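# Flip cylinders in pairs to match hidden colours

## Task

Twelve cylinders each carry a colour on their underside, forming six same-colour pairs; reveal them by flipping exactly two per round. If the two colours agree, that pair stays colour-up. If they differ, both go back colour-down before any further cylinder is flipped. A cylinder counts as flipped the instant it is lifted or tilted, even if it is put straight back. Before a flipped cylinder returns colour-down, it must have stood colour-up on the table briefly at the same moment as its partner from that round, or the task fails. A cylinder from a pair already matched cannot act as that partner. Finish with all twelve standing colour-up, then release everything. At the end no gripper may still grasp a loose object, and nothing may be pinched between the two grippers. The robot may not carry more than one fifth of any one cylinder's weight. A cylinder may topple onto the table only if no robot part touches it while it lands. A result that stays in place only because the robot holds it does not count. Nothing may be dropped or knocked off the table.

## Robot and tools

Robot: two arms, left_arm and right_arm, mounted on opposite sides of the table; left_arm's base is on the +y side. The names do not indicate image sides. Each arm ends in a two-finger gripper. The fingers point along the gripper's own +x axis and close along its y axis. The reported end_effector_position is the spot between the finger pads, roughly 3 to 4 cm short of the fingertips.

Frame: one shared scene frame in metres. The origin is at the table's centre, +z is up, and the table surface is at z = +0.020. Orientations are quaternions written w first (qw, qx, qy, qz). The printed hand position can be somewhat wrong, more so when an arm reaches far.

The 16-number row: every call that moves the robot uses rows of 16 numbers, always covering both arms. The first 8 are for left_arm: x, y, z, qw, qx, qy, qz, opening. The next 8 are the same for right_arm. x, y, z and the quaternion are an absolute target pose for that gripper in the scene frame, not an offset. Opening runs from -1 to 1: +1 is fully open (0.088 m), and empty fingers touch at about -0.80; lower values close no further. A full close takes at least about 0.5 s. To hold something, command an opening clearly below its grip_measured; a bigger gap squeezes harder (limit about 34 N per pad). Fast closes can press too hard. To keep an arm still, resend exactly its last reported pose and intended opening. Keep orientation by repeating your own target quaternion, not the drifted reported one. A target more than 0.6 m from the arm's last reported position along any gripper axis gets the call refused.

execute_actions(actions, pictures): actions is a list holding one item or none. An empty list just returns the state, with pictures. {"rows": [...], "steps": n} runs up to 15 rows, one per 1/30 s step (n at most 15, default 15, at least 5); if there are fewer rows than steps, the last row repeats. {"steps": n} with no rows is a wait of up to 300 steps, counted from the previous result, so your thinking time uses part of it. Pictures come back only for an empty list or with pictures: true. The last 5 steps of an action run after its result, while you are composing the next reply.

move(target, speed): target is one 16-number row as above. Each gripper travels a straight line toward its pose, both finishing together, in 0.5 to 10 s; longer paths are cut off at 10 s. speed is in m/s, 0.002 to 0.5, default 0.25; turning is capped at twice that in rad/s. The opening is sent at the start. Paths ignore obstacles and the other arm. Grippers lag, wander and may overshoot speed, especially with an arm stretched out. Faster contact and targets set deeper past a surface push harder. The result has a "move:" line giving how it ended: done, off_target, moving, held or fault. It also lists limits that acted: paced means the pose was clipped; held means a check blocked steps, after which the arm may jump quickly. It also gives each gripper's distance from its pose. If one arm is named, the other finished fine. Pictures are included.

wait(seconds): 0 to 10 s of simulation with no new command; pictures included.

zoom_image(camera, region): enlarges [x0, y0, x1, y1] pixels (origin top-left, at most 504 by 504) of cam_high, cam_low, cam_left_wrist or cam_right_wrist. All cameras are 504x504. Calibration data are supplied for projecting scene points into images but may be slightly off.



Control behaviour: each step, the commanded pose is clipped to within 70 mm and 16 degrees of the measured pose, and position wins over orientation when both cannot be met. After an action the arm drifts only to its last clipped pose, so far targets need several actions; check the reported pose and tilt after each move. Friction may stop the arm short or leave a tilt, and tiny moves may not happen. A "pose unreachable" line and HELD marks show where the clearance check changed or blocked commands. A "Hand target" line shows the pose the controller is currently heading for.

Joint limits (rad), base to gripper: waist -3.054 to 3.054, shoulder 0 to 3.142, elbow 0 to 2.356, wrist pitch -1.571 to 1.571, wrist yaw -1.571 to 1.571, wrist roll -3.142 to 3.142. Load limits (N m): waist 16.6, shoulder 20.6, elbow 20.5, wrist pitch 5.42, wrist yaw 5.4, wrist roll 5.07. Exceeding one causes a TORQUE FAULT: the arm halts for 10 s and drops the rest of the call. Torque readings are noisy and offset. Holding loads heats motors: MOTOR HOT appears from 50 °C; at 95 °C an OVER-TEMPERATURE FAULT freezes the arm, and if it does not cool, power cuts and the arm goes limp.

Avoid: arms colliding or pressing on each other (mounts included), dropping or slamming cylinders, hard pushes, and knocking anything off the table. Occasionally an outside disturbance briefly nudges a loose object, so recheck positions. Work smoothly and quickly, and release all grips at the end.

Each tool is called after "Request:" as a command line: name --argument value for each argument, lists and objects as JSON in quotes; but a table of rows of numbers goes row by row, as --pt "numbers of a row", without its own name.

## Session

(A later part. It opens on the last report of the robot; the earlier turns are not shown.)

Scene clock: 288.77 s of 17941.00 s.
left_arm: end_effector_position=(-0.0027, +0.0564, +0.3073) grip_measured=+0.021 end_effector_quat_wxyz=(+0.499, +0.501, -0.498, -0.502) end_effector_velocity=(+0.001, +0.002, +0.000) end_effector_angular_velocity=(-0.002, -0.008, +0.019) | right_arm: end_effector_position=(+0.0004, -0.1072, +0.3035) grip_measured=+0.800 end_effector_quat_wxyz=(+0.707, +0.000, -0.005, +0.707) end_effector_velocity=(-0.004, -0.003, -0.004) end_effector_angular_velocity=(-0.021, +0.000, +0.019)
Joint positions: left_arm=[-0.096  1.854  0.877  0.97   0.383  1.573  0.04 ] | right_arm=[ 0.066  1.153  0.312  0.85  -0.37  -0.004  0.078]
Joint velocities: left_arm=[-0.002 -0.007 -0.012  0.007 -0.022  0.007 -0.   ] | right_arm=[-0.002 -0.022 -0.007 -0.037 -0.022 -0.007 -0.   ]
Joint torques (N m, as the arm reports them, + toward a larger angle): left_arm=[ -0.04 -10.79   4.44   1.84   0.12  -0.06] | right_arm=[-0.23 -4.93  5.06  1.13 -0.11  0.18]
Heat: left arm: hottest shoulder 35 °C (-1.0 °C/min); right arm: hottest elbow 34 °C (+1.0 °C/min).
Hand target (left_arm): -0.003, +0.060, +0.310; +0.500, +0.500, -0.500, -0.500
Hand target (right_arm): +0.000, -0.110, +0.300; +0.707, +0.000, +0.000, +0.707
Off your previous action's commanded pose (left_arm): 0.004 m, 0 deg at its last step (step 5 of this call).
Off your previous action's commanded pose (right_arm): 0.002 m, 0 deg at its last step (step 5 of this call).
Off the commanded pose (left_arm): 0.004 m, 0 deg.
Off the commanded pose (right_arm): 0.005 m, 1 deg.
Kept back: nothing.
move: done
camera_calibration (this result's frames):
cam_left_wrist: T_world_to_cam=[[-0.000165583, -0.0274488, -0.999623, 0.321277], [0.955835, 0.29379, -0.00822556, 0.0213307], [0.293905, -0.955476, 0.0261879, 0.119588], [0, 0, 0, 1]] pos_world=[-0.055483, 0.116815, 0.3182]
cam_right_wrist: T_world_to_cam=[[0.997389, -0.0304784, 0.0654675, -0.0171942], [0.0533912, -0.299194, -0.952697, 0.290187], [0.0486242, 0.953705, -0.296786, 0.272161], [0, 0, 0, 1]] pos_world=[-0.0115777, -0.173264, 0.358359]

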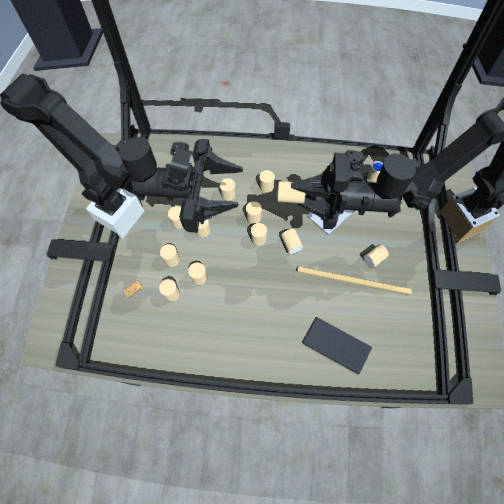

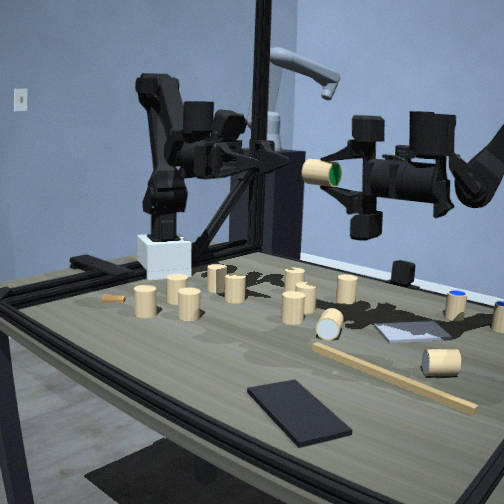

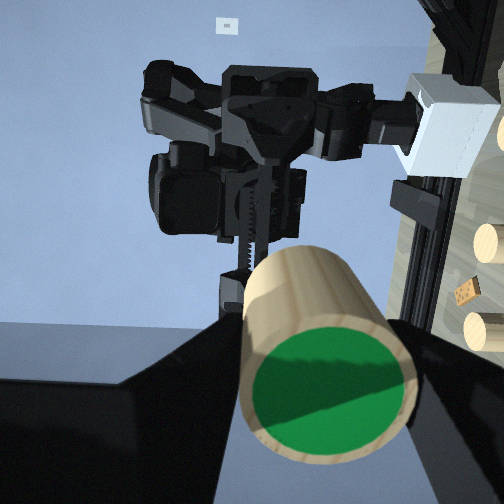

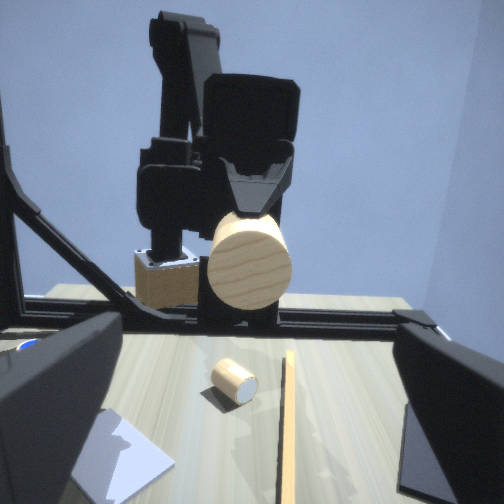

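Green → E.

Request:
move --target '[-0.21,0.28,0.16,0,-0.707,0,0.707,-0.4,-0.043,-0.19,0.16,0.5,-0.5,0.5,0.5,0.7]' --speed 0.4

Request:
move --target '[-0.21,0.28,0.075,0,-0.707,0,0.707,-0.4,-0.043,-0.19,0.078,0.5,-0.5,0.5,0.5,0.7]' --speed 0.08

Request:
execute_actions --actions '[{"rows":[[-0.21,0.28,0.075,0,-0.707,0,0.707,0.7,-0.043,-0.19,0.078,0.5,-0.5,0.5,0.5,-0.4]],"steps":13}]'

Request:
move --target '[-0.21,0.28,0.17,0,-0.707,0,0.707,0.7,-0.043,-0.19,0.17,0.5,-0.5,0.5,0.5,-0.4]'

Request:
move --target '[-0.003,0.09,0.31,0.5,0.5,-0.5,-0.5,0.8,0,-0.05,0.298,0.707,0,0,0.707,-0.4]' --speed 0.4

Request:
move --target '[-0.003,0.014,0.31,0.5,0.5,-0.5,-0.5,0.8,0,-0.05,0.298,0.707,0,0,0.707,-0.4]' --speed 0.15

Request:
execute_actions --actions '[{"rows":[[-0.003,0.014,0.31,0.5,0.5,-0.5,-0.5,-0.4,0,-0.05,0.298,0.707,0,0,0.707,-0.4]],"steps":15}]'

Request:
execute_actions --actions '[{"rows":[[-0.003,0.014,0.31,0.5,0.5,-0.5,-0.5,-0.4,0,-0.05,0.298,0.707,0,0,0.707,0.8]],"steps":10}]'

Request:
move --target '[-0.003,0.06,0.31,0.5,0.5,-0.5,-0.5,-0.4,0,-0.11,0.3,0.707,0,0,0.707,0.8]'

Request:
move --target '[-0.15,0.28,0.16,0,-0.707,0,0.707,-0.4,-0.168,-0.138,0.16,0.5,-0.5,0.5,0.5,0.7]' --speed 0.4

Request:
move --target '[-0.15,0.28,0.075,0,-0.707,0,0.707,-0.4,-0.168,-0.138,0.078,0.5,-0.5,0.5,0.5,0.7]' --speed 0.08

Request:
execute_actions --actions '[{"rows":[[-0.15,0.28,0.075,0,-0.707,0,0.707,0.7,-0.168,-0.138,0.078,0.5,-0.5,0.5,0.5,0.7]],"steps":13}]'

Request:
move --target '[-0.15,0.28,0.17,0,-0.707,0,0.707,0.7,-0.168,-0.138,0.078,0.5,-0.5,0.5,0.5,0.7]'

Scene clock: 292.17 s of 17941.00 s.
left_arm: end_effector_position=(-0.2091, +0.2804, +0.1586) grip_measured=+0.018 end_effector_quat_wxyz=(+0.004, +0.704, +0.002, -0.710) end_effector_velocity=(+0.001, +0.004, -0.001) end_effector_angular_velocity=(+0.020, -0.029, +0.010) | right_arm: end_effector_position=(-0.0427, -0.1931, +0.1613) grip_measured=+0.700 end_effector_quat_wxyz=(+0.497, -0.501, +0.497, +0.506) end_effector_velocity=(-0.001, -0.006, -0.001) end_effector_angular_velocity=(-0.041, +0.012, -0.010)
Joint positions: left_arm=[-0.771  1.622  0.924 -0.868  0.008  1.271  0.04 ] | right_arm=[ 0.328  1.51   0.918 -0.974 -0.006 -0.121  0.073]
Joint velocities: left_arm=[-0.012  0.007  0.002 -0.022 -0.022 -0.022 -0.   ] | right_arm=[-0.002  0.012  0.007 -0.037 -0.007  0.007 -0.   ]
Joint torques (N m, as the arm reports them, + toward a larger angle): left_arm=[-0.06 -5.07  6.36  0.18  0.17 -0.15] | right_arm=[ 0.3  -5.12  6.89 -0.08  0.    0.19]
Heat: left arm: hottest shoulder 35 °C (-1.0 °C/min); right arm: hottest elbow 34 °C (+1.0 °C/min).
Hand target (left_arm): -0.211, +0.279, +0.159; +0.002, +0.703, +0.004, -0.711
Hand target (right_arm): -0.043, -0.192, +0.161; +0.496, -0.502, +0.498, +0.503
Off the commanded pose (left_arm): 0.002 m, 1 deg.
Off the commanded pose (right_arm): 0.003 m, 1 deg.
Kept back: nothing.
move: done
camera_calibration (this result's frames):
cam_left_wrist: T_world_to_cam=[[-0.00765443, 0.999319, -0.0360987, -0.263483], [0.958408, 0.017631, 0.284855, 0.183077], [0.285298, -0.0324169, -0.957891, 0.293597], [0, 0, 0, 1]] pos_world=[-0.261242, 0.269594, 0.219572]
cam_right_wrist: T_world_to_cam=[[0.99715, 0.0712433, 0.0248103, 0.0586934], [0.0604678, -0.951443, 0.301827, -0.196762], [0.0451087, -0.299467, -0.95304, 0.177723], [0, 0, 0, 1]] pos_world=[-0.0546453, -0.138167, 0.227309]

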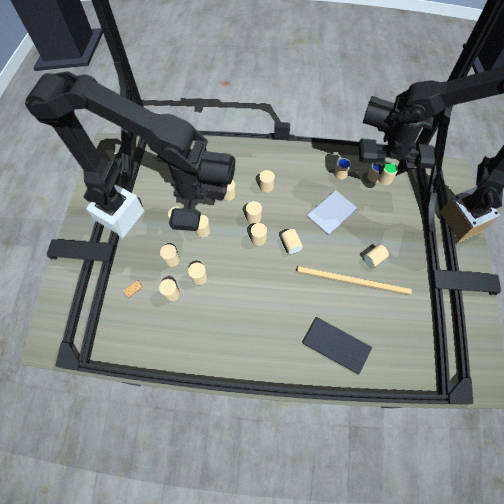

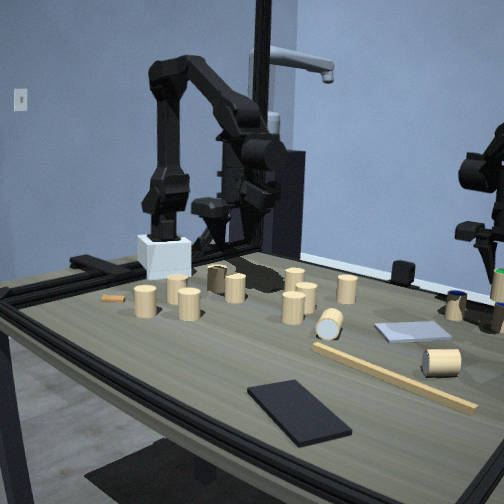

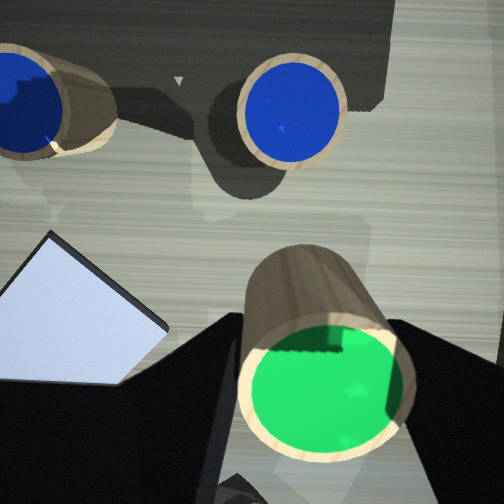

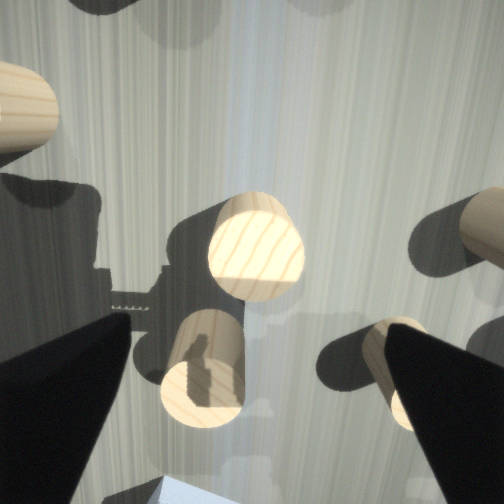

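Scene clock: 293.67 s of 17941.00 s.
left_arm: end_effector_position=(-0.2110, +0.2758, +0.0816) grip_measured=+0.016 end_effector_quat_wxyz=(+0.007, +0.704, -0.004, -0.710) end_effector_velocity=(+0.005, +0.006, -0.001) end_effector_angular_velocity=(+0.019, -0.029, -0.009) | right_arm: end_effector_position=(-0.0425, -0.1872, +0.0826) grip_measured=+0.700 end_effector_quat_wxyz=(+0.503, -0.496, +0.496, +0.505) end_effector_velocity=(-0.001, -0.001, -0.002) end_effector_angular_velocity=(-0.002, +0.007, +0.005)
Joint positions: left_arm=[-0.776  1.822  0.785 -0.517  0.003  1.271  0.04 ] | right_arm=[ 0.332  1.695  0.746 -0.606 -0.003 -0.107  0.073]
Joint velocities: left_arm=[-0.002 -0.002 -0.007 -0.022 -0.022  0.007 -0.   ] | right_arm=[-0.002  0.002 -0.007  0.007 -0.007 -0.007 -0.   ]
Joint torques (N m, as the arm reports them, + toward a larger angle): left_arm=[-0.2  -4.33  3.06  1.13 -0.02  0.04] | right_arm=[ 0.28 -5.55  3.36  0.34  0.02  0.18]
Heat: left arm: hottest shoulder 35 °C (-1.0 °C/min); right arm: hottest elbow 34 °C (+1.0 °C/min).
Hand target (left_arm): -0.210, +0.280, +0.075; +0.000, +0.707, +0.000, -0.707
Hand target (right_arm): -0.043, -0.191, +0.078; +0.500, -0.500, +0.500, +0.500
Off the commanded pose (left_arm): 0.008 m, 1 deg.
Off the commanded pose (right_arm): 0.005 m, 1 deg.
Kept back: nothing.
move: done
camera_calibration (this result's frames):
cam_left_wrist: T_world_to_cam=[[-0.00346274, 0.9988, -0.0488464, -0.259698], [0.958106, 0.0173032, 0.285892, 0.206792], [0.286394, -0.0458101, -0.957016, 0.224111], [0, 0, 0, 1]] pos_world=[-0.263212, 0.266075, 0.142672]
cam_right_wrist: T_world_to_cam=[[0.997721, 0.0606509, 0.0295651, 0.0576293], [0.0494138, -0.955167, 0.291915, -0.167744], [0.0459445, -0.289789, -0.955987, 0.106533], [0, 0, 0, 1]] pos_world=[-0.0541037, -0.132847, 0.149107]

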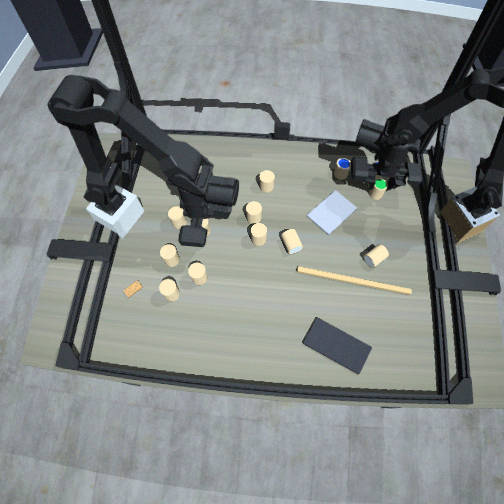

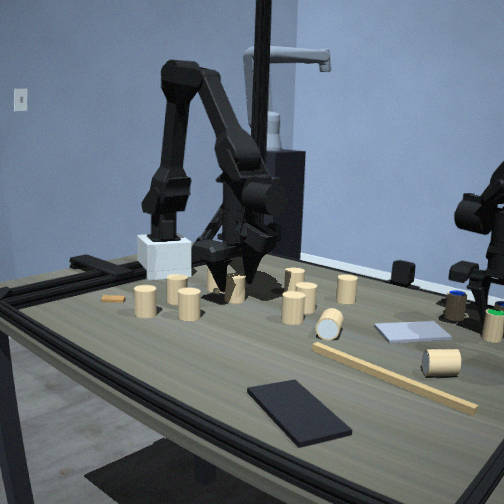

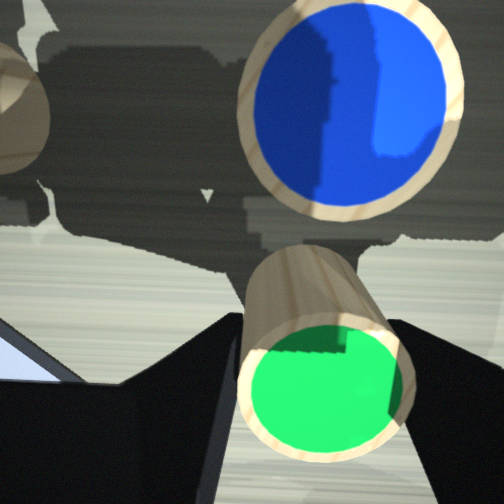

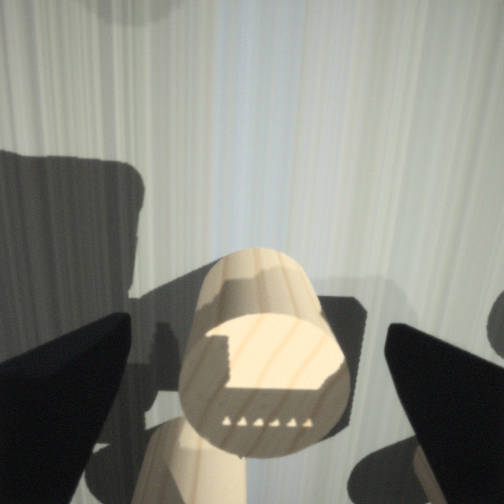

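Scene clock: 293.93 s of 17941.00 s.
left_arm: end_effector_position=(-0.2111, +0.2751, +0.0793) grip_measured=+0.542 end_effector_quat_wxyz=(+0.008, +0.704, -0.005, -0.710) end_effector_velocity=(+0.000, +0.004, -0.003) end_effector_angular_velocity=(+0.019, -0.013, +0.000) | right_arm: end_effector_position=(-0.0424, -0.1874, +0.0816) grip_measured=+0.023 end_effector_quat_wxyz=(+0.502, -0.497, +0.496, +0.504) end_effector_velocity=(-0.001, -0.002, +0.000) end_effector_angular_velocity=(-0.007, +0.008, +0.005)
Joint positions: left_arm=[-0.776  1.831  0.784 -0.504  0.003  1.271  0.066] | right_arm=[ 0.332  1.699  0.746 -0.605 -0.003 -0.107  0.04 ]
Joint velocities: left_arm=[-0.007  0.012 -0.002 -0.007 -0.007 -0.007  0.174] | right_arm=[-0.002 -0.002 -0.002 -0.007 -0.007 -0.007  0.   ]
Joint torques (N m, as the arm reports them, + toward a larger angle): left_arm=[-0.1  -5.73  3.27  0.4  -0.1   0.04] | right_arm=[ 0.24 -5.54  3.82  0.32  0.01  0.17]
Heat: left arm: hottest shoulder 35 °C (-1.0 °C/min); right arm: hottest elbow 34 °C (+1.0 °C/min).
Steps of this call (steps 1 to 8: the first 8 steps of this action). Readings (end_effector_position):
1: left_arm (-0.2110, +0.2758, +0.0816) | right_arm (-0.0425, -0.1872, +0.0824)
2: left_arm (-0.2110, +0.2758, +0.0816) | right_arm (-0.0424, -0.1873, +0.0822)
4: left_arm (-0.2114, +0.2742, +0.0810) | right_arm (-0.0424, -0.1874, +0.0819)
8: the state above

Scene clock: 295.37 s of 17941.00 s.
left_arm: end_effector_position=(-0.2087, +0.2831, +0.1652) grip_measured=+0.700 end_effector_quat_wxyz=(-0.005, +0.708, +0.007, -0.706) end_effector_velocity=(+0.001, +0.000, +0.005) end_effector_angular_velocity=(+0.000, -0.008, +0.005) | right_arm: end_effector_position=(-0.0429, -0.1914, +0.1650) grip_measured=+0.023 end_effector_quat_wxyz=(+0.495, -0.503, +0.504, +0.498) end_effector_velocity=(-0.001, -0.002, +0.003) end_effector_angular_velocity=(-0.006, +0.008, +0.005)
Joint positions: left_arm=[-0.776  1.618  0.949 -0.919  0.003  1.271  0.073] | right_arm=[ 0.332  1.528  0.95  -1.008 -0.003 -0.107  0.04 ]
Joint velocities: left_arm=[-0.002 -0.007  0.012 -0.022 -0.007 -0.007 -0.   ] | right_arm=[-0.002 -0.007  0.007 -0.022 -0.007 -0.007 -0.   ]
Joint torques (N m, as the arm reports them, + toward a larger angle): left_arm=[-0.32 -7.5   5.85  0.11 -0.06  0.02] | right_arm=[ 0.26 -7.66  6.89 -0.11  0.01  0.17]
Heat: left arm: hottest shoulder 35 °C (-1.0 °C/min); right arm: hottest elbow 34 °C (+1.0 °C/min).
Hand target (left_arm): -0.210, +0.280, +0.170; +0.000, +0.707, +0.000, -0.707
Hand target (right_arm): -0.043, -0.189, +0.170; +0.500, -0.500, +0.500, +0.500
Off your previous action's commanded pose (left_arm): 0.007 m, 1 deg at its last step (step 5 of this call).
Off your previous action's commanded pose (right_arm): 0.004 m, 1 deg at its last step (step 5 of this call).
Off the commanded pose (left_arm): 0.006 m, 1 deg.
Off the commanded pose (right_arm): 0.005 m, 1 deg.
Kept back: nothing.
move: done
camera_calibration (this result's frames):
cam_left_wrist: T_world_to_cam=[[-0.00313904, 0.99986, -0.0164272, -0.268456], [0.955221, 0.00785854, 0.295788, 0.181089], [0.295876, -0.0147631, -0.955112, 0.296646], [0, 0, 0, 1]] pos_world=[-0.261593, 0.271375, 0.225356]
cam_right_wrist: T_world_to_cam=[[0.997797, 0.0614787, 0.0249125, 0.056752], [0.0502722, -0.945857, 0.320665, -0.198694], [0.0432778, -0.318707, -0.946865, 0.177002], [0, 0, 0, 1]] pos_world=[-0.0542984, -0.135014, 0.229897]

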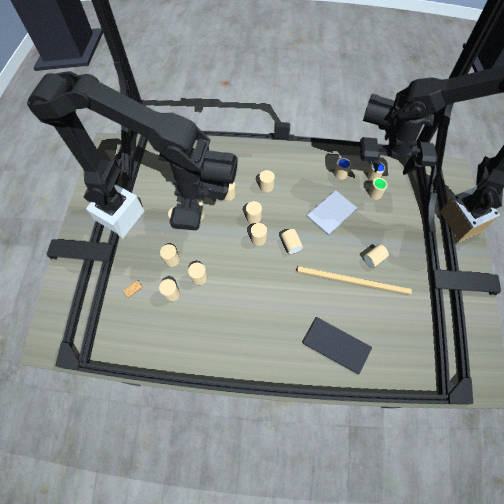

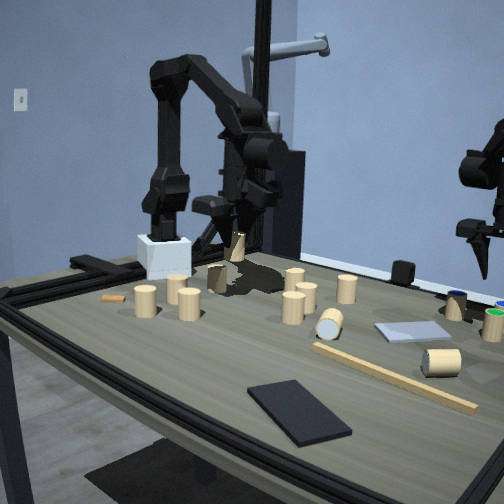

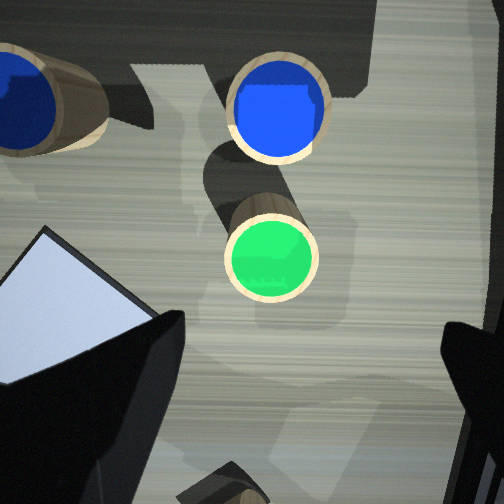

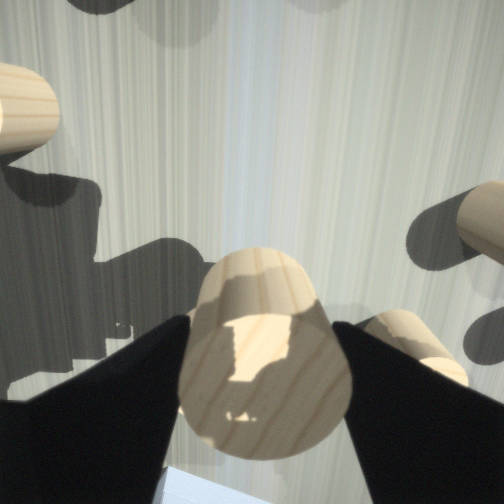

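Scene clock: 298.00 s of 17941.00 s.
left_arm: end_effector_position=(-0.0039, +0.0940, +0.3123) grip_measured=+0.800 end_effector_quat_wxyz=(+0.494, +0.502, -0.506, -0.498) end_effector_velocity=(+0.005, -0.001, -0.001) end_effector_angular_velocity=(-0.002, +0.021, +0.024) | right_arm: end_effector_position=(-0.0006, -0.0480, +0.3019) grip_measured=+0.023 end_effector_quat_wxyz=(+0.711, -0.001, -0.008, +0.703) end_effector_velocity=(-0.000, -0.000, -0.003) end_effector_angular_velocity=(+0.002, +0.007, +0.005)
Joint positions: left_arm=[-0.051  1.732  0.737  0.994  0.437  1.586  0.078] | right_arm=[ 0.164  1.44   0.487  0.964 -0.262 -0.01   0.04 ]
Joint velocities: left_arm=[ 0.002  0.007  0.002  0.007 -0.022 -0.022 -0.   ] | right_arm=[-0.002  0.012 -0.007  0.022 -0.007  0.007  0.   ]
Joint torques (N m, as the arm reports them, + toward a larger angle): left_arm=[ 0.24 -6.46  6.9   1.81  0.15 -0.12] | right_arm=[-0.3  -5.24  4.99  1.64 -0.12  0.2 ]
Heat: left arm: hottest shoulder 35 °C (+0.0 °C/min); right arm: hottest elbow 34 °C (+1.0 °C/min).
Hand target (left_arm): -0.002, +0.091, +0.312; +0.495, +0.500, -0.506, -0.499
Hand target (right_arm): -0.000, -0.049, +0.297; +0.711, -0.001, -0.002, +0.703
Off the commanded pose (left_arm): 0.005 m, 1 deg.
Off the commanded pose (right_arm): 0.004 m, 1 deg.
Kept back: nothing.
move: done
camera_calibration (this result's frames):
cam_left_wrist: T_world_to_cam=[[0.0151606, -0.0332446, -0.999332, 0.327849], [0.958411, 0.285346, 0.00504727, 0.00816699], [0.284987, -0.957848, 0.036188, 0.15277], [0, 0, 0, 1]] pos_world=[-0.0563352, 0.154899, 0.32206]
cam_right_wrist: T_world_to_cam=[[0.996657, -0.0409389, 0.0707039, -0.0163276], [0.0553791, -0.297748, -0.953037, 0.306548], [0.0600682, 0.953766, -0.294485, 0.214652], [0, 0, 0, 1]] pos_world=[-0.0135971, -0.114122, 0.356518]

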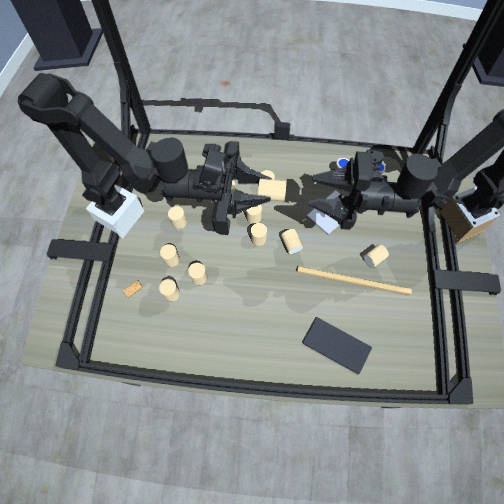

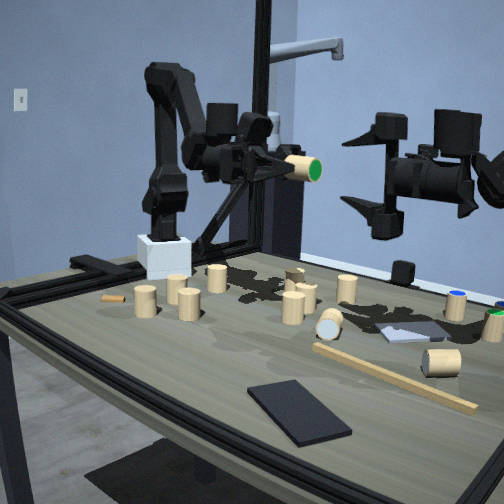

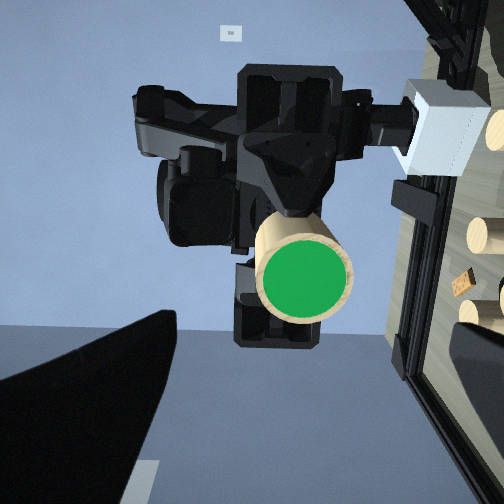

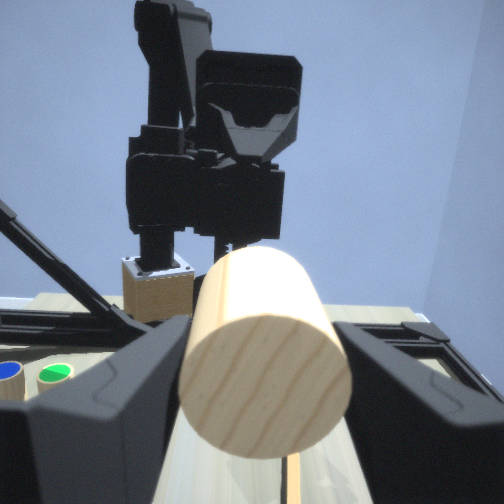

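Scene clock: 299.07 s of 17941.00 s.
left_arm: end_effector_position=(-0.0033, +0.0178, +0.3137) grip_measured=+0.800 end_effector_quat_wxyz=(+0.501, +0.499, -0.503, -0.497) end_effector_velocity=(-0.002, -0.002, -0.003) end_effector_angular_velocity=(+0.016, -0.002, +0.000) | right_arm: end_effector_position=(-0.0003, -0.0485, +0.3017) grip_measured=+0.023 end_effector_quat_wxyz=(+0.707, +0.001, -0.006, +0.707) end_effector_velocity=(-0.001, -0.002, -0.004) end_effector_angular_velocity=(-0.012, -0.004, +0.005)
Joint positions: left_arm=[-0.135  1.956  1.043  0.92   0.344  1.573  0.078] | right_arm=[ 0.156  1.441  0.487  0.964 -0.28  -0.005  0.04 ]
Joint velocities: left_arm=[-0.007  0.002  0.007 -0.022 -0.007  0.007  0.   ] | right_arm=[-0.002 -0.002 -0.007 -0.007 -0.007 -0.007 -0.   ]
Joint torques (N m, as the arm reports them, + toward a larger angle): left_arm=[-0.09 -8.14  6.63  1.45 -0.02 -0.13] | right_arm=[-0.32 -6.2   5.08  1.26 -0.12  0.19]
Heat: left arm: hottest shoulder 35 °C (+0.0 °C/min); right arm: hottest elbow 34 °C (+1.0 °C/min).
Hand target (left_arm): -0.003, +0.014, +0.310; +0.500, +0.500, -0.500, -0.500
Hand target (right_arm): +0.000, -0.050, +0.298; +0.707, +0.000, -0.000, +0.707
Off the commanded pose (left_arm): 0.005 m, 0 deg.
Off the commanded pose (right_arm): 0.004 m, 1 deg.
Kept back: nothing.
move: done
camera_calibration (this result's frames):
cam_left_wrist: T_world_to_cam=[[0.00507197, -0.0402833, -0.999175, 0.326767], [0.955874, 0.293694, -0.00698854, 0.0328728], [0.293733, -0.95505, 0.0399954, 0.0783284], [0, 0, 0, 1]] pos_world=[-0.0560872, 0.0783163, 0.323594]
cam_right_wrist: T_world_to_cam=[[0.997342, -0.0305735, 0.0661407, -0.0147928], [0.0540718, -0.297907, -0.953062, 0.306164], [0.0488422, 0.954105, -0.295462, 0.215337], [0, 0, 0, 1]] pos_world=[-0.0123189, -0.114698, 0.356396]

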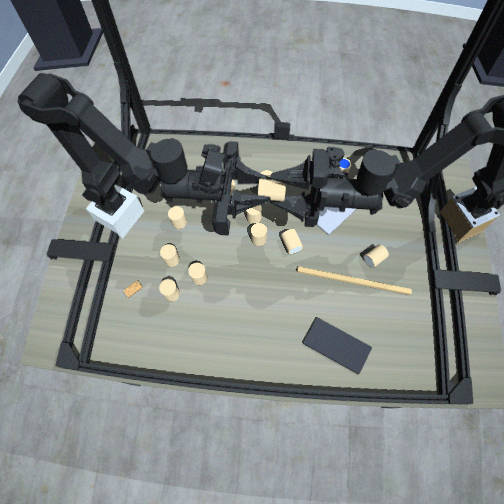

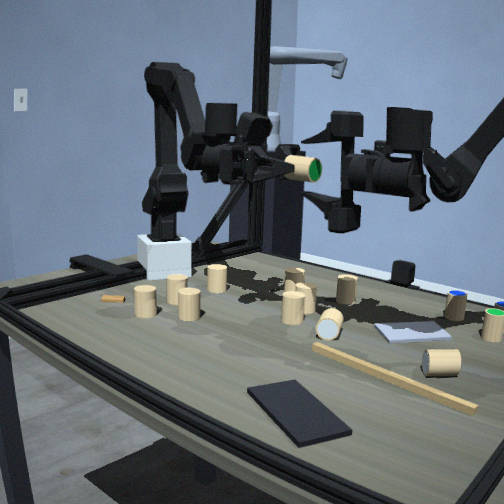

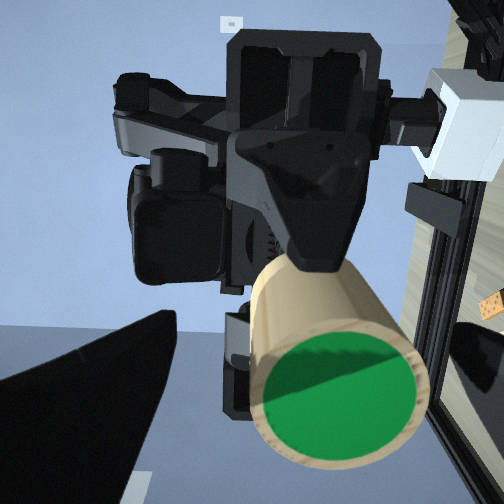

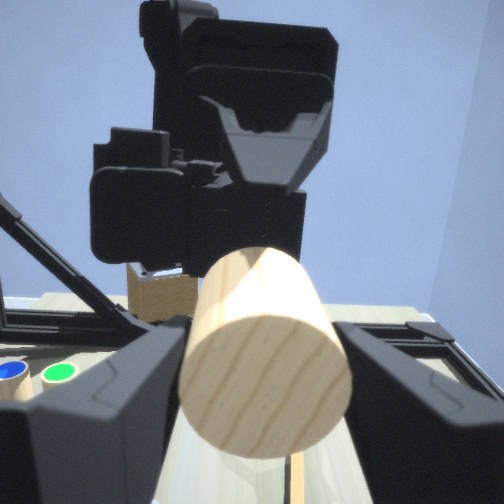

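Scene clock: 299.40 s of 17941.00 s.
left_arm: end_effector_position=(-0.0031, +0.0174, +0.3128) grip_measured=+0.022 end_effector_quat_wxyz=(+0.500, +0.500, -0.502, -0.498) end_effector_velocity=(-0.001, +0.000, -0.000) end_effector_angular_velocity=(-0.002, -0.008, +0.015) | right_arm: end_effector_position=(-0.0002, -0.0486, +0.3017) grip_measured=+0.023 end_effector_quat_wxyz=(+0.707, +0.001, -0.006, +0.707) end_effector_velocity=(-0.000, -0.001, +0.003) end_effector_angular_velocity=(+0.012, +0.004, +0.005)
Joint positions: left_arm=[-0.135  1.957  1.045  0.917  0.344  1.572  0.04 ] | right_arm=[ 0.155  1.441  0.487  0.964 -0.282 -0.005  0.04 ]
Joint velocities: left_arm=[-0.007 -0.002 -0.007  0.007 -0.022  0.007 -0.   ] | right_arm=[-0.002 -0.007 -0.002  0.007 -0.007  0.007 -0.   ]
Joint torques (N m, as the arm reports them, + toward a larger angle): left_arm=[-0.2  -8.44  6.96  1.57 -0.03 -0.09] | right_arm=[-0.29 -6.23  5.08  1.2  -0.09  0.17]
Heat: left arm: hottest shoulder 35 °C (+0.0 °C/min); right arm: hottest elbow 34 °C (+1.0 °C/min).
Steps of this call (steps 1 to 10: the first 10 steps of this action). Readings (end_effector_position):
1: left_arm (-0.0032, +0.0177, +0.3138) | right_arm (-0.0004, -0.0485, +0.3017)
2: left_arm (-0.0032, +0.0176, +0.3137) | right_arm (-0.0004, -0.0485, +0.3016)
4: left_arm (-0.0032, +0.0176, +0.3138) | right_arm (-0.0004, -0.0485, +0.3016)
8: left_arm (-0.0031, +0.0174, +0.3128) | right_arm (-0.0003, -0.0486, +0.3017)
10: the state above

Scene clock: 299.73 s of 17941.00 s.
left_arm: end_effector_position=(-0.0031, +0.0174, +0.3125) grip_measured=+0.022 end_effector_quat_wxyz=(+0.500, +0.500, -0.501, -0.498) end_effector_velocity=(-0.003, -0.001, -0.004) end_effector_angular_velocity=(+0.011, +0.011, -0.000) | right_arm: end_effector_position=(-0.0002, -0.0486, +0.3017) grip_measured=+0.193 end_effector_quat_wxyz=(+0.707, +0.001, -0.006, +0.707) end_effector_velocity=(-0.003, -0.001, -0.002) end_effector_angular_velocity=(-0.007, +0.009, +0.020)
Joint positions: left_arm=[-0.135  1.958  1.045  0.916  0.344  1.572  0.04 ] | right_arm=[ 0.155  1.441  0.487  0.964 -0.282 -0.005  0.048]
Joint velocities: left_arm=[-0.007  0.002 -0.002 -0.007 -0.007 -0.007 -0.   ] | right_arm=[-0.002 -0.002 -0.002 -0.007 -0.022  0.007  0.162]
Joint torques (N m, as the arm reports them, + toward a larger angle): left_arm=[-0.23 -8.63  6.81  1.62 -0.09 -0.08] | right_arm=[-0.25 -6.24  5.05  1.22 -0.08  0.17]
Heat: left arm: hottest shoulder 35 °C (+0.0 °C/min); right arm: hottest elbow 34 °C (+1.0 °C/min).
Off your previous action's commanded pose (left_arm): 0.004 m, 0 deg at its last step (step 5 of this call).
Off your previous action's commanded pose (right_arm): 0.004 m, 1 deg at its last step (step 5 of this call).
Steps of this call (steps 1 to 5: the last 5 steps of your previous action; steps 6 to 10: the first 5 steps of this action). Readings (end_effector_position):
6: left_arm (-0.0031, +0.0174, +0.3128) | right_arm (-0.0002, -0.0486, +0.3017)
7: left_arm (-0.0031, +0.0174, +0.3128) | right_arm (-0.0002, -0.0486, +0.3017)
9: left_arm (-0.0031, +0.0174, +0.3125) | right_arm (-0.0002, -0.0486, +0.3017)
10: the state above

Scene clock: 301.27 s of 17941.00 s.
left_arm: end_effector_position=(-0.0027, +0.0565, +0.3070) grip_measured=+0.020 end_effector_quat_wxyz=(+0.499, +0.501, -0.498, -0.502) end_effector_velocity=(-0.001, +0.001, +0.002) end_effector_angular_velocity=(-0.007, +0.005, +0.005) | right_arm: end_effector_position=(+0.0003, -0.1073, +0.3035) grip_measured=+0.800 end_effector_quat_wxyz=(+0.707, +0.000, -0.005, +0.707) end_effector_velocity=(+0.002, -0.003, -0.005) end_effector_angular_velocity=(-0.025, +0.002, -0.005)
Joint positions: left_arm=[-0.096  1.854  0.877  0.97   0.383  1.572  0.04 ] | right_arm=[ 0.066  1.153  0.312  0.85  -0.37  -0.004  0.078]
Joint velocities: left_arm=[-0.002 -0.007 -0.007  0.007 -0.007 -0.007 -0.   ] | right_arm=[-0.012 -0.017 -0.007 -0.037 -0.007 -0.007 -0.   ]
Joint torques (N m, as the arm reports them, + toward a larger angle): left_arm=[  0.15 -11.26   4.54   1.92   0.12  -0.06] | right_arm=[-0.29 -5.03  5.12  1.14 -0.14  0.18]
Heat: left arm: hottest shoulder 35 °C (+0.0 °C/min); right arm: hottest elbow 34 °C (+1.0 °C/min).
Hand target (left_arm): -0.003, +0.060, +0.310; +0.500, +0.500, -0.500, -0.500
Hand target (right_arm): +0.000, -0.110, +0.300; +0.707, +0.001, +0.000, +0.707
Off your previous action's commanded pose (left_arm): 0.004 m, 0 deg at its last step (step 5 of this call).
Off your previous action's commanded pose (right_arm): 0.004 m, 1 deg at its last step (step 5 of this call).
Off the commanded pose (left_arm): 0.005 m, 0 deg.
Off the commanded pose (right_arm): 0.004 m, 1 deg.
Kept back: nothing.
move: done
camera_calibration (this result's frames):
cam_left_wrist: T_world_to_cam=[[-0.000831853, -0.0267414, -0.999642, 0.320913], [0.955828, 0.293798, -0.00865479, 0.0214621], [0.293925, -0.955493, 0.0253158, 0.119899], [0, 0, 0, 1]] pos_world=[-0.0554884, 0.116839, 0.317949]
cam_right_wrist: T_world_to_cam=[[0.997425, -0.0300947, 0.0650902, -0.016948], [0.0531458, -0.299175, -0.952717, 0.290135], [0.0481451, 0.953724, -0.296805, 0.272243], [0, 0, 0, 1]] pos_world=[-0.0116223, -0.173354, 0.358323]

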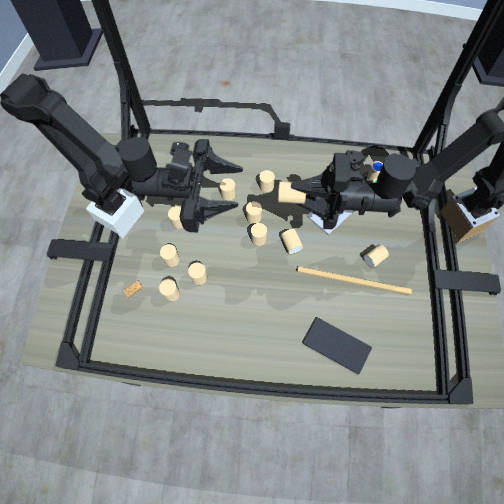

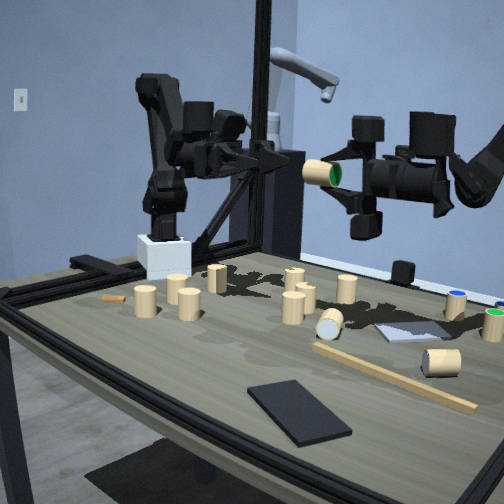

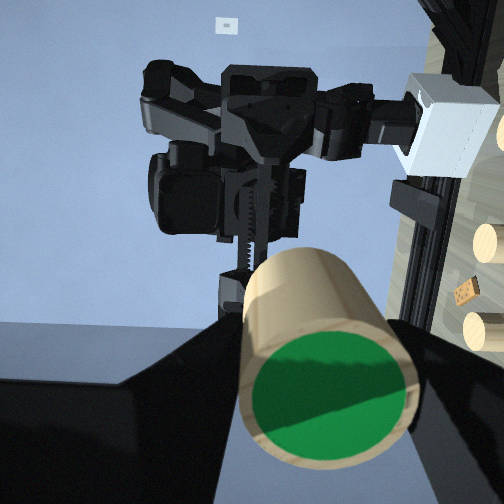

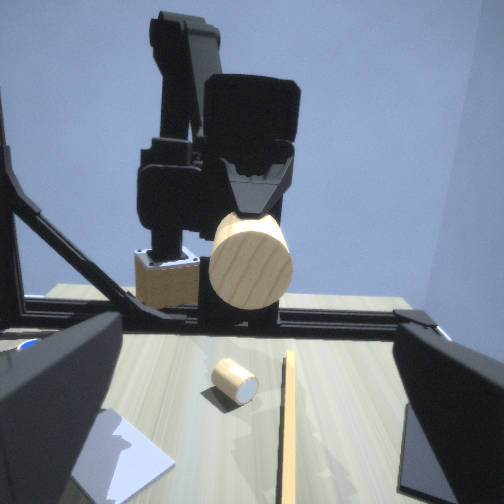

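Scene clock: 303.80 s of 17941.00 s.
left_arm: end_effector_position=(-0.1493, +0.2805, +0.1584) grip_measured=+0.018 end_effector_quat_wxyz=(+0.004, +0.704, +0.002, -0.710) end_effector_velocity=(-0.003, +0.003, -0.002) end_effector_angular_velocity=(+0.018, +0.006, +0.015) | right_arm: end_effector_position=(-0.1654, -0.1402, +0.1624) grip_measured=+0.700 end_effector_quat_wxyz=(+0.500, -0.501, +0.494, +0.505) end_effector_velocity=(-0.004, -0.002, -0.001) end_effector_angular_velocity=(-0.028, +0.014, +0.010)
Joint positions: left_arm=[-0.54   1.582  0.883 -0.867  0.009  1.502  0.04 ] | right_arm=[ 0.759  1.756  1.185 -0.991  0.005  0.31   0.073]
Joint velocities: left_arm=[-0.007  0.007 -0.002 -0.007  0.007 -0.022 -0.   ] | right_arm=[ 0.002  0.017  0.017 -0.022 -0.022 -0.007 -0.   ]
Joint torques (N m, as the arm reports them, + toward a larger angle): left_arm=[-0.07 -4.96  6.21  0.2   0.08 -0.08] | right_arm=[ 0.24 -7.01  6.88 -0.09 -0.13  0.19]
Heat: left arm: hottest shoulder 35 °C (+0.0 °C/min); right arm: hottest elbow 34 °C (+1.0 °C/min).
Hand target (left_arm): -0.150, +0.278, +0.159; +0.003, +0.704, +0.003, -0.710
Hand target (right_arm): -0.167, -0.139, +0.161; +0.498, -0.503, +0.497, +0.503
Off the commanded pose (left_arm): 0.002 m, 1 deg.
Off the commanded pose (right_arm): 0.004 m, 1 deg.
Kept back: nothing.
move: done
camera_calibration (this result's frames):
cam_left_wrist: T_world_to_cam=[[-0.00803365, 0.999299, -0.0365637, -0.263125], [0.95833, 0.0181354, 0.285087, 0.125663], [0.28555, -0.0327498, -0.957804, 0.276482], [0, 0, 0, 1]] pos_world=[-0.20149, 0.269716, 0.21937]
cam_right_wrist: T_world_to_cam=[[0.996927, 0.0714153, 0.0322026, 0.175977], [0.0586535, -0.952922, 0.29749, -0.139135], [0.0519319, -0.294686, -0.954182, 0.202092], [0, 0, 0, 1]] pos_world=[-0.177771, -0.0855985, 0.228557]

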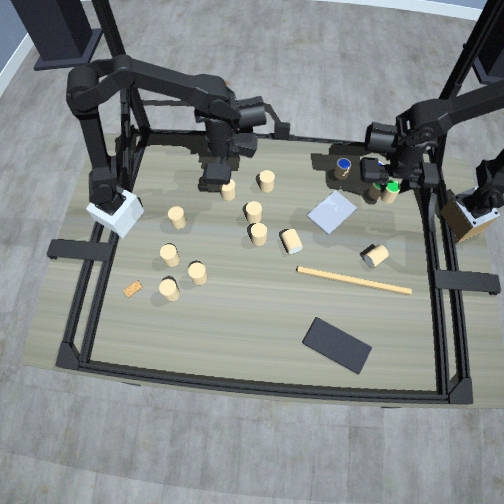

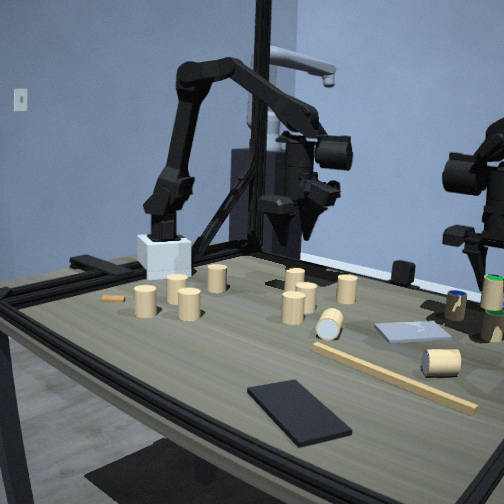

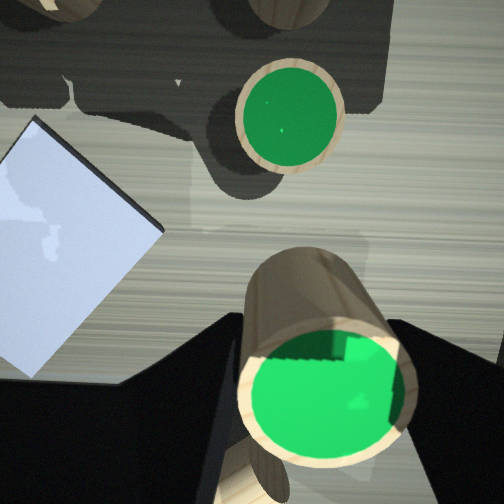

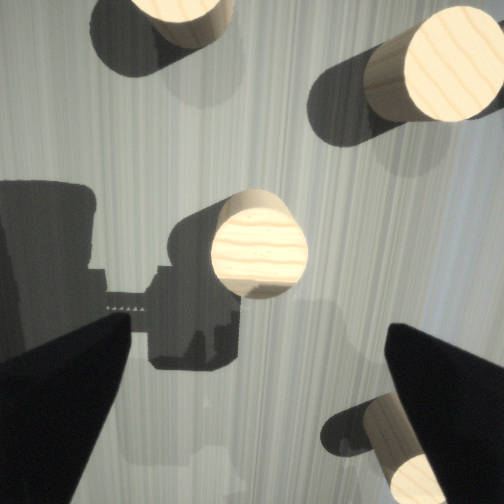

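Scene clock: 305.27 s of 17941.00 s.
left_arm: end_effector_position=(-0.1500, +0.2756, +0.0804) grip_measured=+0.017 end_effector_quat_wxyz=(+0.007, +0.706, -0.005, -0.709) end_effector_velocity=(+0.001, +0.008, -0.002) end_effector_angular_velocity=(+0.031, -0.009, +0.005) | right_arm: end_effector_position=(-0.1677, -0.1348, +0.0841) grip_measured=+0.700 end_effector_quat_wxyz=(+0.503, -0.495, +0.496, +0.506) end_effector_velocity=(+0.000, -0.001, -0.002) end_effector_angular_velocity=(-0.005, +0.006, +0.005)
Joint positions: left_arm=[-0.545  1.793  0.738 -0.499  0.003  1.502  0.04 ] | right_arm=[ 0.76   1.911  1.036 -0.678  0.002  0.321  0.073]
Joint velocities: left_arm=[-0.002  0.002 -0.007 -0.022 -0.007 -0.007 -0.   ] | right_arm=[-0.002  0.002 -0.007  0.007 -0.007 -0.007  0.   ]
Joint torques (N m, as the arm reports them, + toward a larger angle): left_arm=[-0.29 -4.31  3.14  0.81 -0.07  0.02] | right_arm=[ 0.28 -7.35  3.72  0.31 -0.12  0.18]
Heat: left arm: hottest shoulder 35 °C (-1.0 °C/min); right arm: hottest elbow 34 °C (+1.0 °C/min).
Hand target (left_arm): -0.150, +0.280, +0.075; +0.000, +0.707, -0.000, -0.707
Hand target (right_arm): -0.168, -0.139, +0.078; +0.500, -0.500, +0.500, +0.500
Off the commanded pose (left_arm): 0.007 m, 1 deg.
Off the commanded pose (right_arm): 0.007 m, 1 deg.
Kept back: nothing.
move: done
camera_calibration (this result's frames):
cam_left_wrist: T_world_to_cam=[[-0.00331001, 0.998731, -0.0502616, -0.259145], [0.957014, 0.017741, 0.289499, 0.148233], [0.290024, -0.0471428, -0.955858, 0.206239], [0, 0, 0, 1]] pos_world=[-0.202533, 0.265909, 0.141197]
cam_right_wrist: T_world_to_cam=[[0.997806, 0.0601864, 0.0275983, 0.179426], [0.049629, -0.955746, 0.289977, -0.111817], [0.0438296, -0.287971, -0.956636, 0.128822], [0, 0, 0, 1]] pos_world=[-0.179129, -0.0805704, 0.150709]

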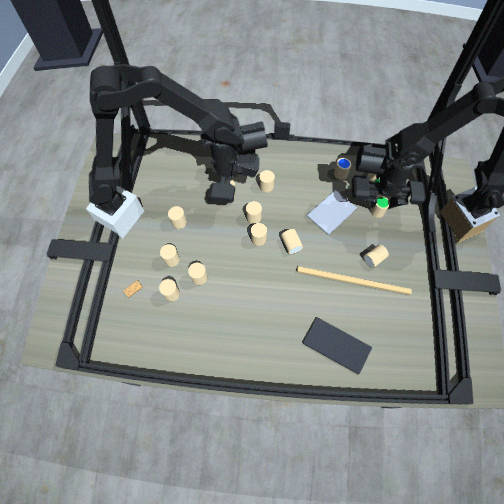

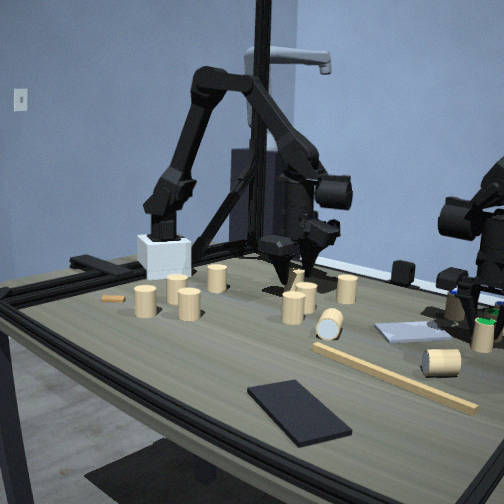

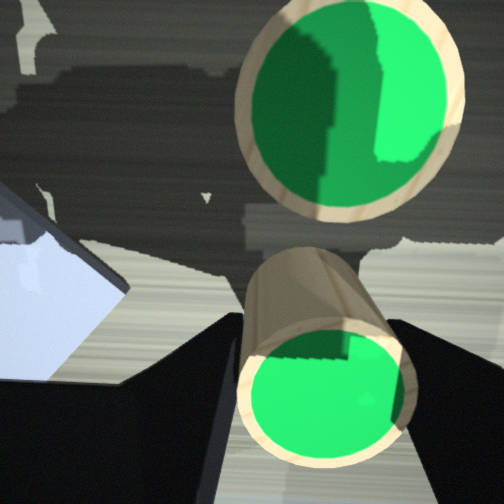

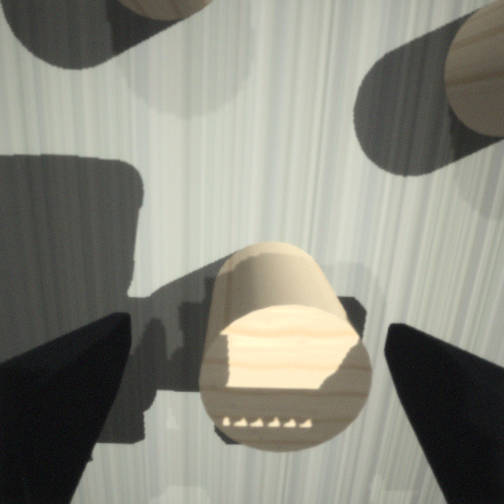

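Scene clock: 305.53 s of 17941.00 s.
left_arm: end_effector_position=(-0.1501, +0.2751, +0.0792) grip_measured=+0.541 end_effector_quat_wxyz=(+0.008, +0.706, -0.005, -0.709) end_effector_velocity=(+0.001, +0.003, -0.001) end_effector_angular_velocity=(+0.012, -0.008, +0.005) | right_arm: end_effector_position=(-0.1677, -0.1352, +0.0827) grip_measured=+0.700 end_effector_quat_wxyz=(+0.502, -0.497, +0.496, +0.505) end_effector_velocity=(-0.000, +0.000, -0.001) end_effector_angular_velocity=(+0.000, +0.007, +0.020)
Joint positions: left_arm=[-0.545  1.797  0.737 -0.492  0.003  1.502  0.065] | right_arm=[ 0.76   1.915  1.036 -0.677  0.002  0.321  0.073]
Joint velocities: left_arm=[-0.002  0.002 -0.002 -0.007 -0.007 -0.007  0.174] | right_arm=[-0.002  0.002 -0.002  0.007 -0.007 -0.022 -0.   ]
Joint torques (N m, as the arm reports them, + toward a larger angle): left_arm=[-0.08 -5.12  2.92  0.4  -0.08  0.01] | right_arm=[ 0.29 -7.48  4.17  0.28 -0.11  0.18]
Heat: left arm: hottest shoulder 35 °C (-1.0 °C/min); right arm: hottest elbow 34 °C (+1.0 °C/min).
Steps of this call (steps 1 to 8: the first 8 steps of this action). Readings (end_effector_position):
1: left_arm (-0.1500, +0.2757, +0.0803) | right_arm (-0.1676, -0.1349, +0.0838)
2: left_arm (-0.1500, +0.2757, +0.0803) | right_arm (-0.1676, -0.1349, +0.0836)
4: left_arm (-0.1501, +0.2748, +0.0799) | right_arm (-0.1677, -0.1351, +0.0832)
8: the state above

Scene clock: 306.97 s of 17941.00 s.
left_arm: end_effector_position=(-0.1495, +0.2833, +0.1654) grip_measured=+0.700 end_effector_quat_wxyz=(-0.005, +0.706, +0.007, -0.708) end_effector_velocity=(+0.003, +0.000, +0.004) end_effector_angular_velocity=(+0.001, -0.022, +0.005) | right_arm: end_effector_position=(-0.1677, -0.1352, +0.0827) grip_measured=+0.700 end_effector_quat_wxyz=(+0.502, -0.496, +0.496, +0.505) end_effector_velocity=(+0.002, -0.006, +0.001) end_effector_angular_velocity=(-0.023, -0.000, +0.005)
Joint positions: left_arm=[-0.545  1.576  0.907 -0.918  0.003  1.502  0.073] | right_arm=[ 0.76   1.915  1.036 -0.677  0.002  0.321  0.073]
Joint velocities: left_arm=[-0.002 -0.007  0.012 -0.022 -0.022 -0.007 -0.   ] | right_arm=[-0.002 -0.007 -0.007 -0.022 -0.007 -0.007  0.   ]
Joint torques (N m, as the arm reports them, + toward a larger angle): left_arm=[-0.31 -7.03  5.99  0.2  -0.05  0.  ] | right_arm=[ 0.26 -7.44  4.21  0.3  -0.11  0.18]
Heat: left arm: hottest shoulder 35 °C (+0.0 °C/min); right arm: hottest elbow 34 °C (+1.0 °C/min).
Hand target (left_arm): -0.150, +0.280, +0.170; +0.000, +0.707, +0.000, -0.707
Hand target (right_arm): -0.168, -0.138, +0.078; +0.500, -0.500, +0.500, +0.500
Off your previous action's commanded pose (left_arm): 0.006 m, 1 deg at its last step (step 5 of this call).
Off your previous action's commanded pose (right_arm): 0.005 m, 1 deg at its last step (step 5 of this call).
Off the commanded pose (left_arm): 0.006 m, 1 deg.
Off the commanded pose (right_arm): 0.006 m, 1 deg.
Kept back: nothing.
move: done
camera_calibration (this result's frames):
cam_left_wrist: T_world_to_cam=[[-0.00285451, 0.999861, -0.016412, -0.268407], [0.956371, 0.00752428, 0.292058, 0.125366], [0.292141, -0.0148623, -0.95626, 0.278986], [0, 0, 0, 1]] pos_world=[-0.202166, 0.271573, 0.225764]
cam_right_wrist: T_world_to_cam=[[0.997752, 0.0606583, 0.0284914, 0.179482], [0.049675, -0.954778, 0.29314, -0.111855], [0.0449843, -0.291066, -0.955645, 0.127137], [0, 0, 0, 1]] pos_world=[-0.179241, -0.0806785, 0.149173]

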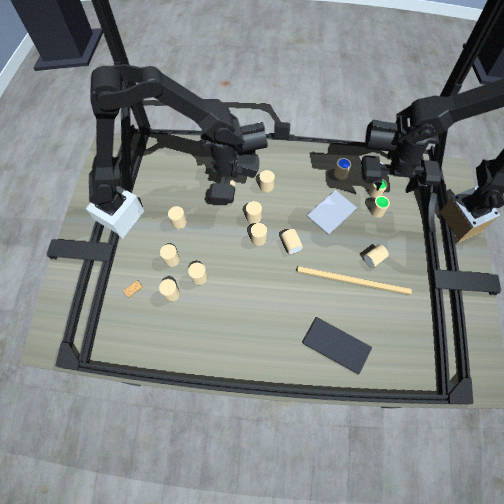

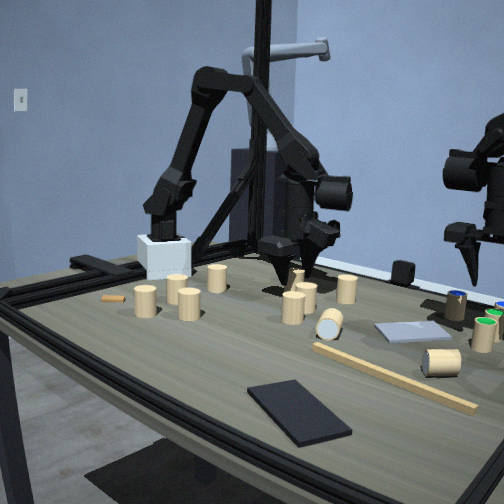

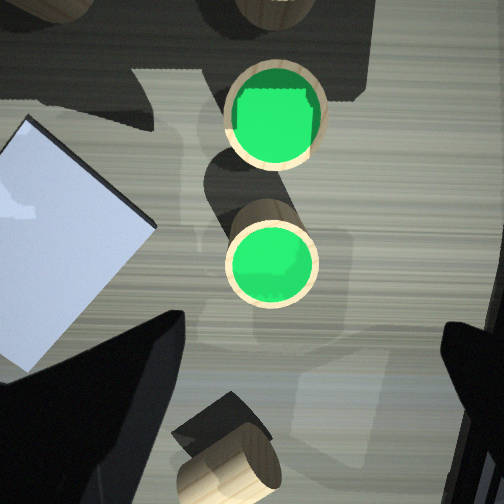

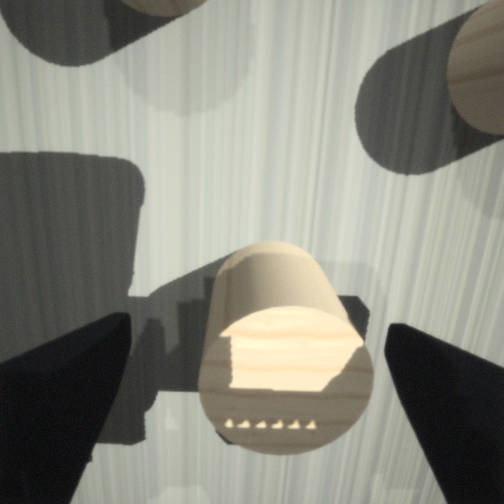

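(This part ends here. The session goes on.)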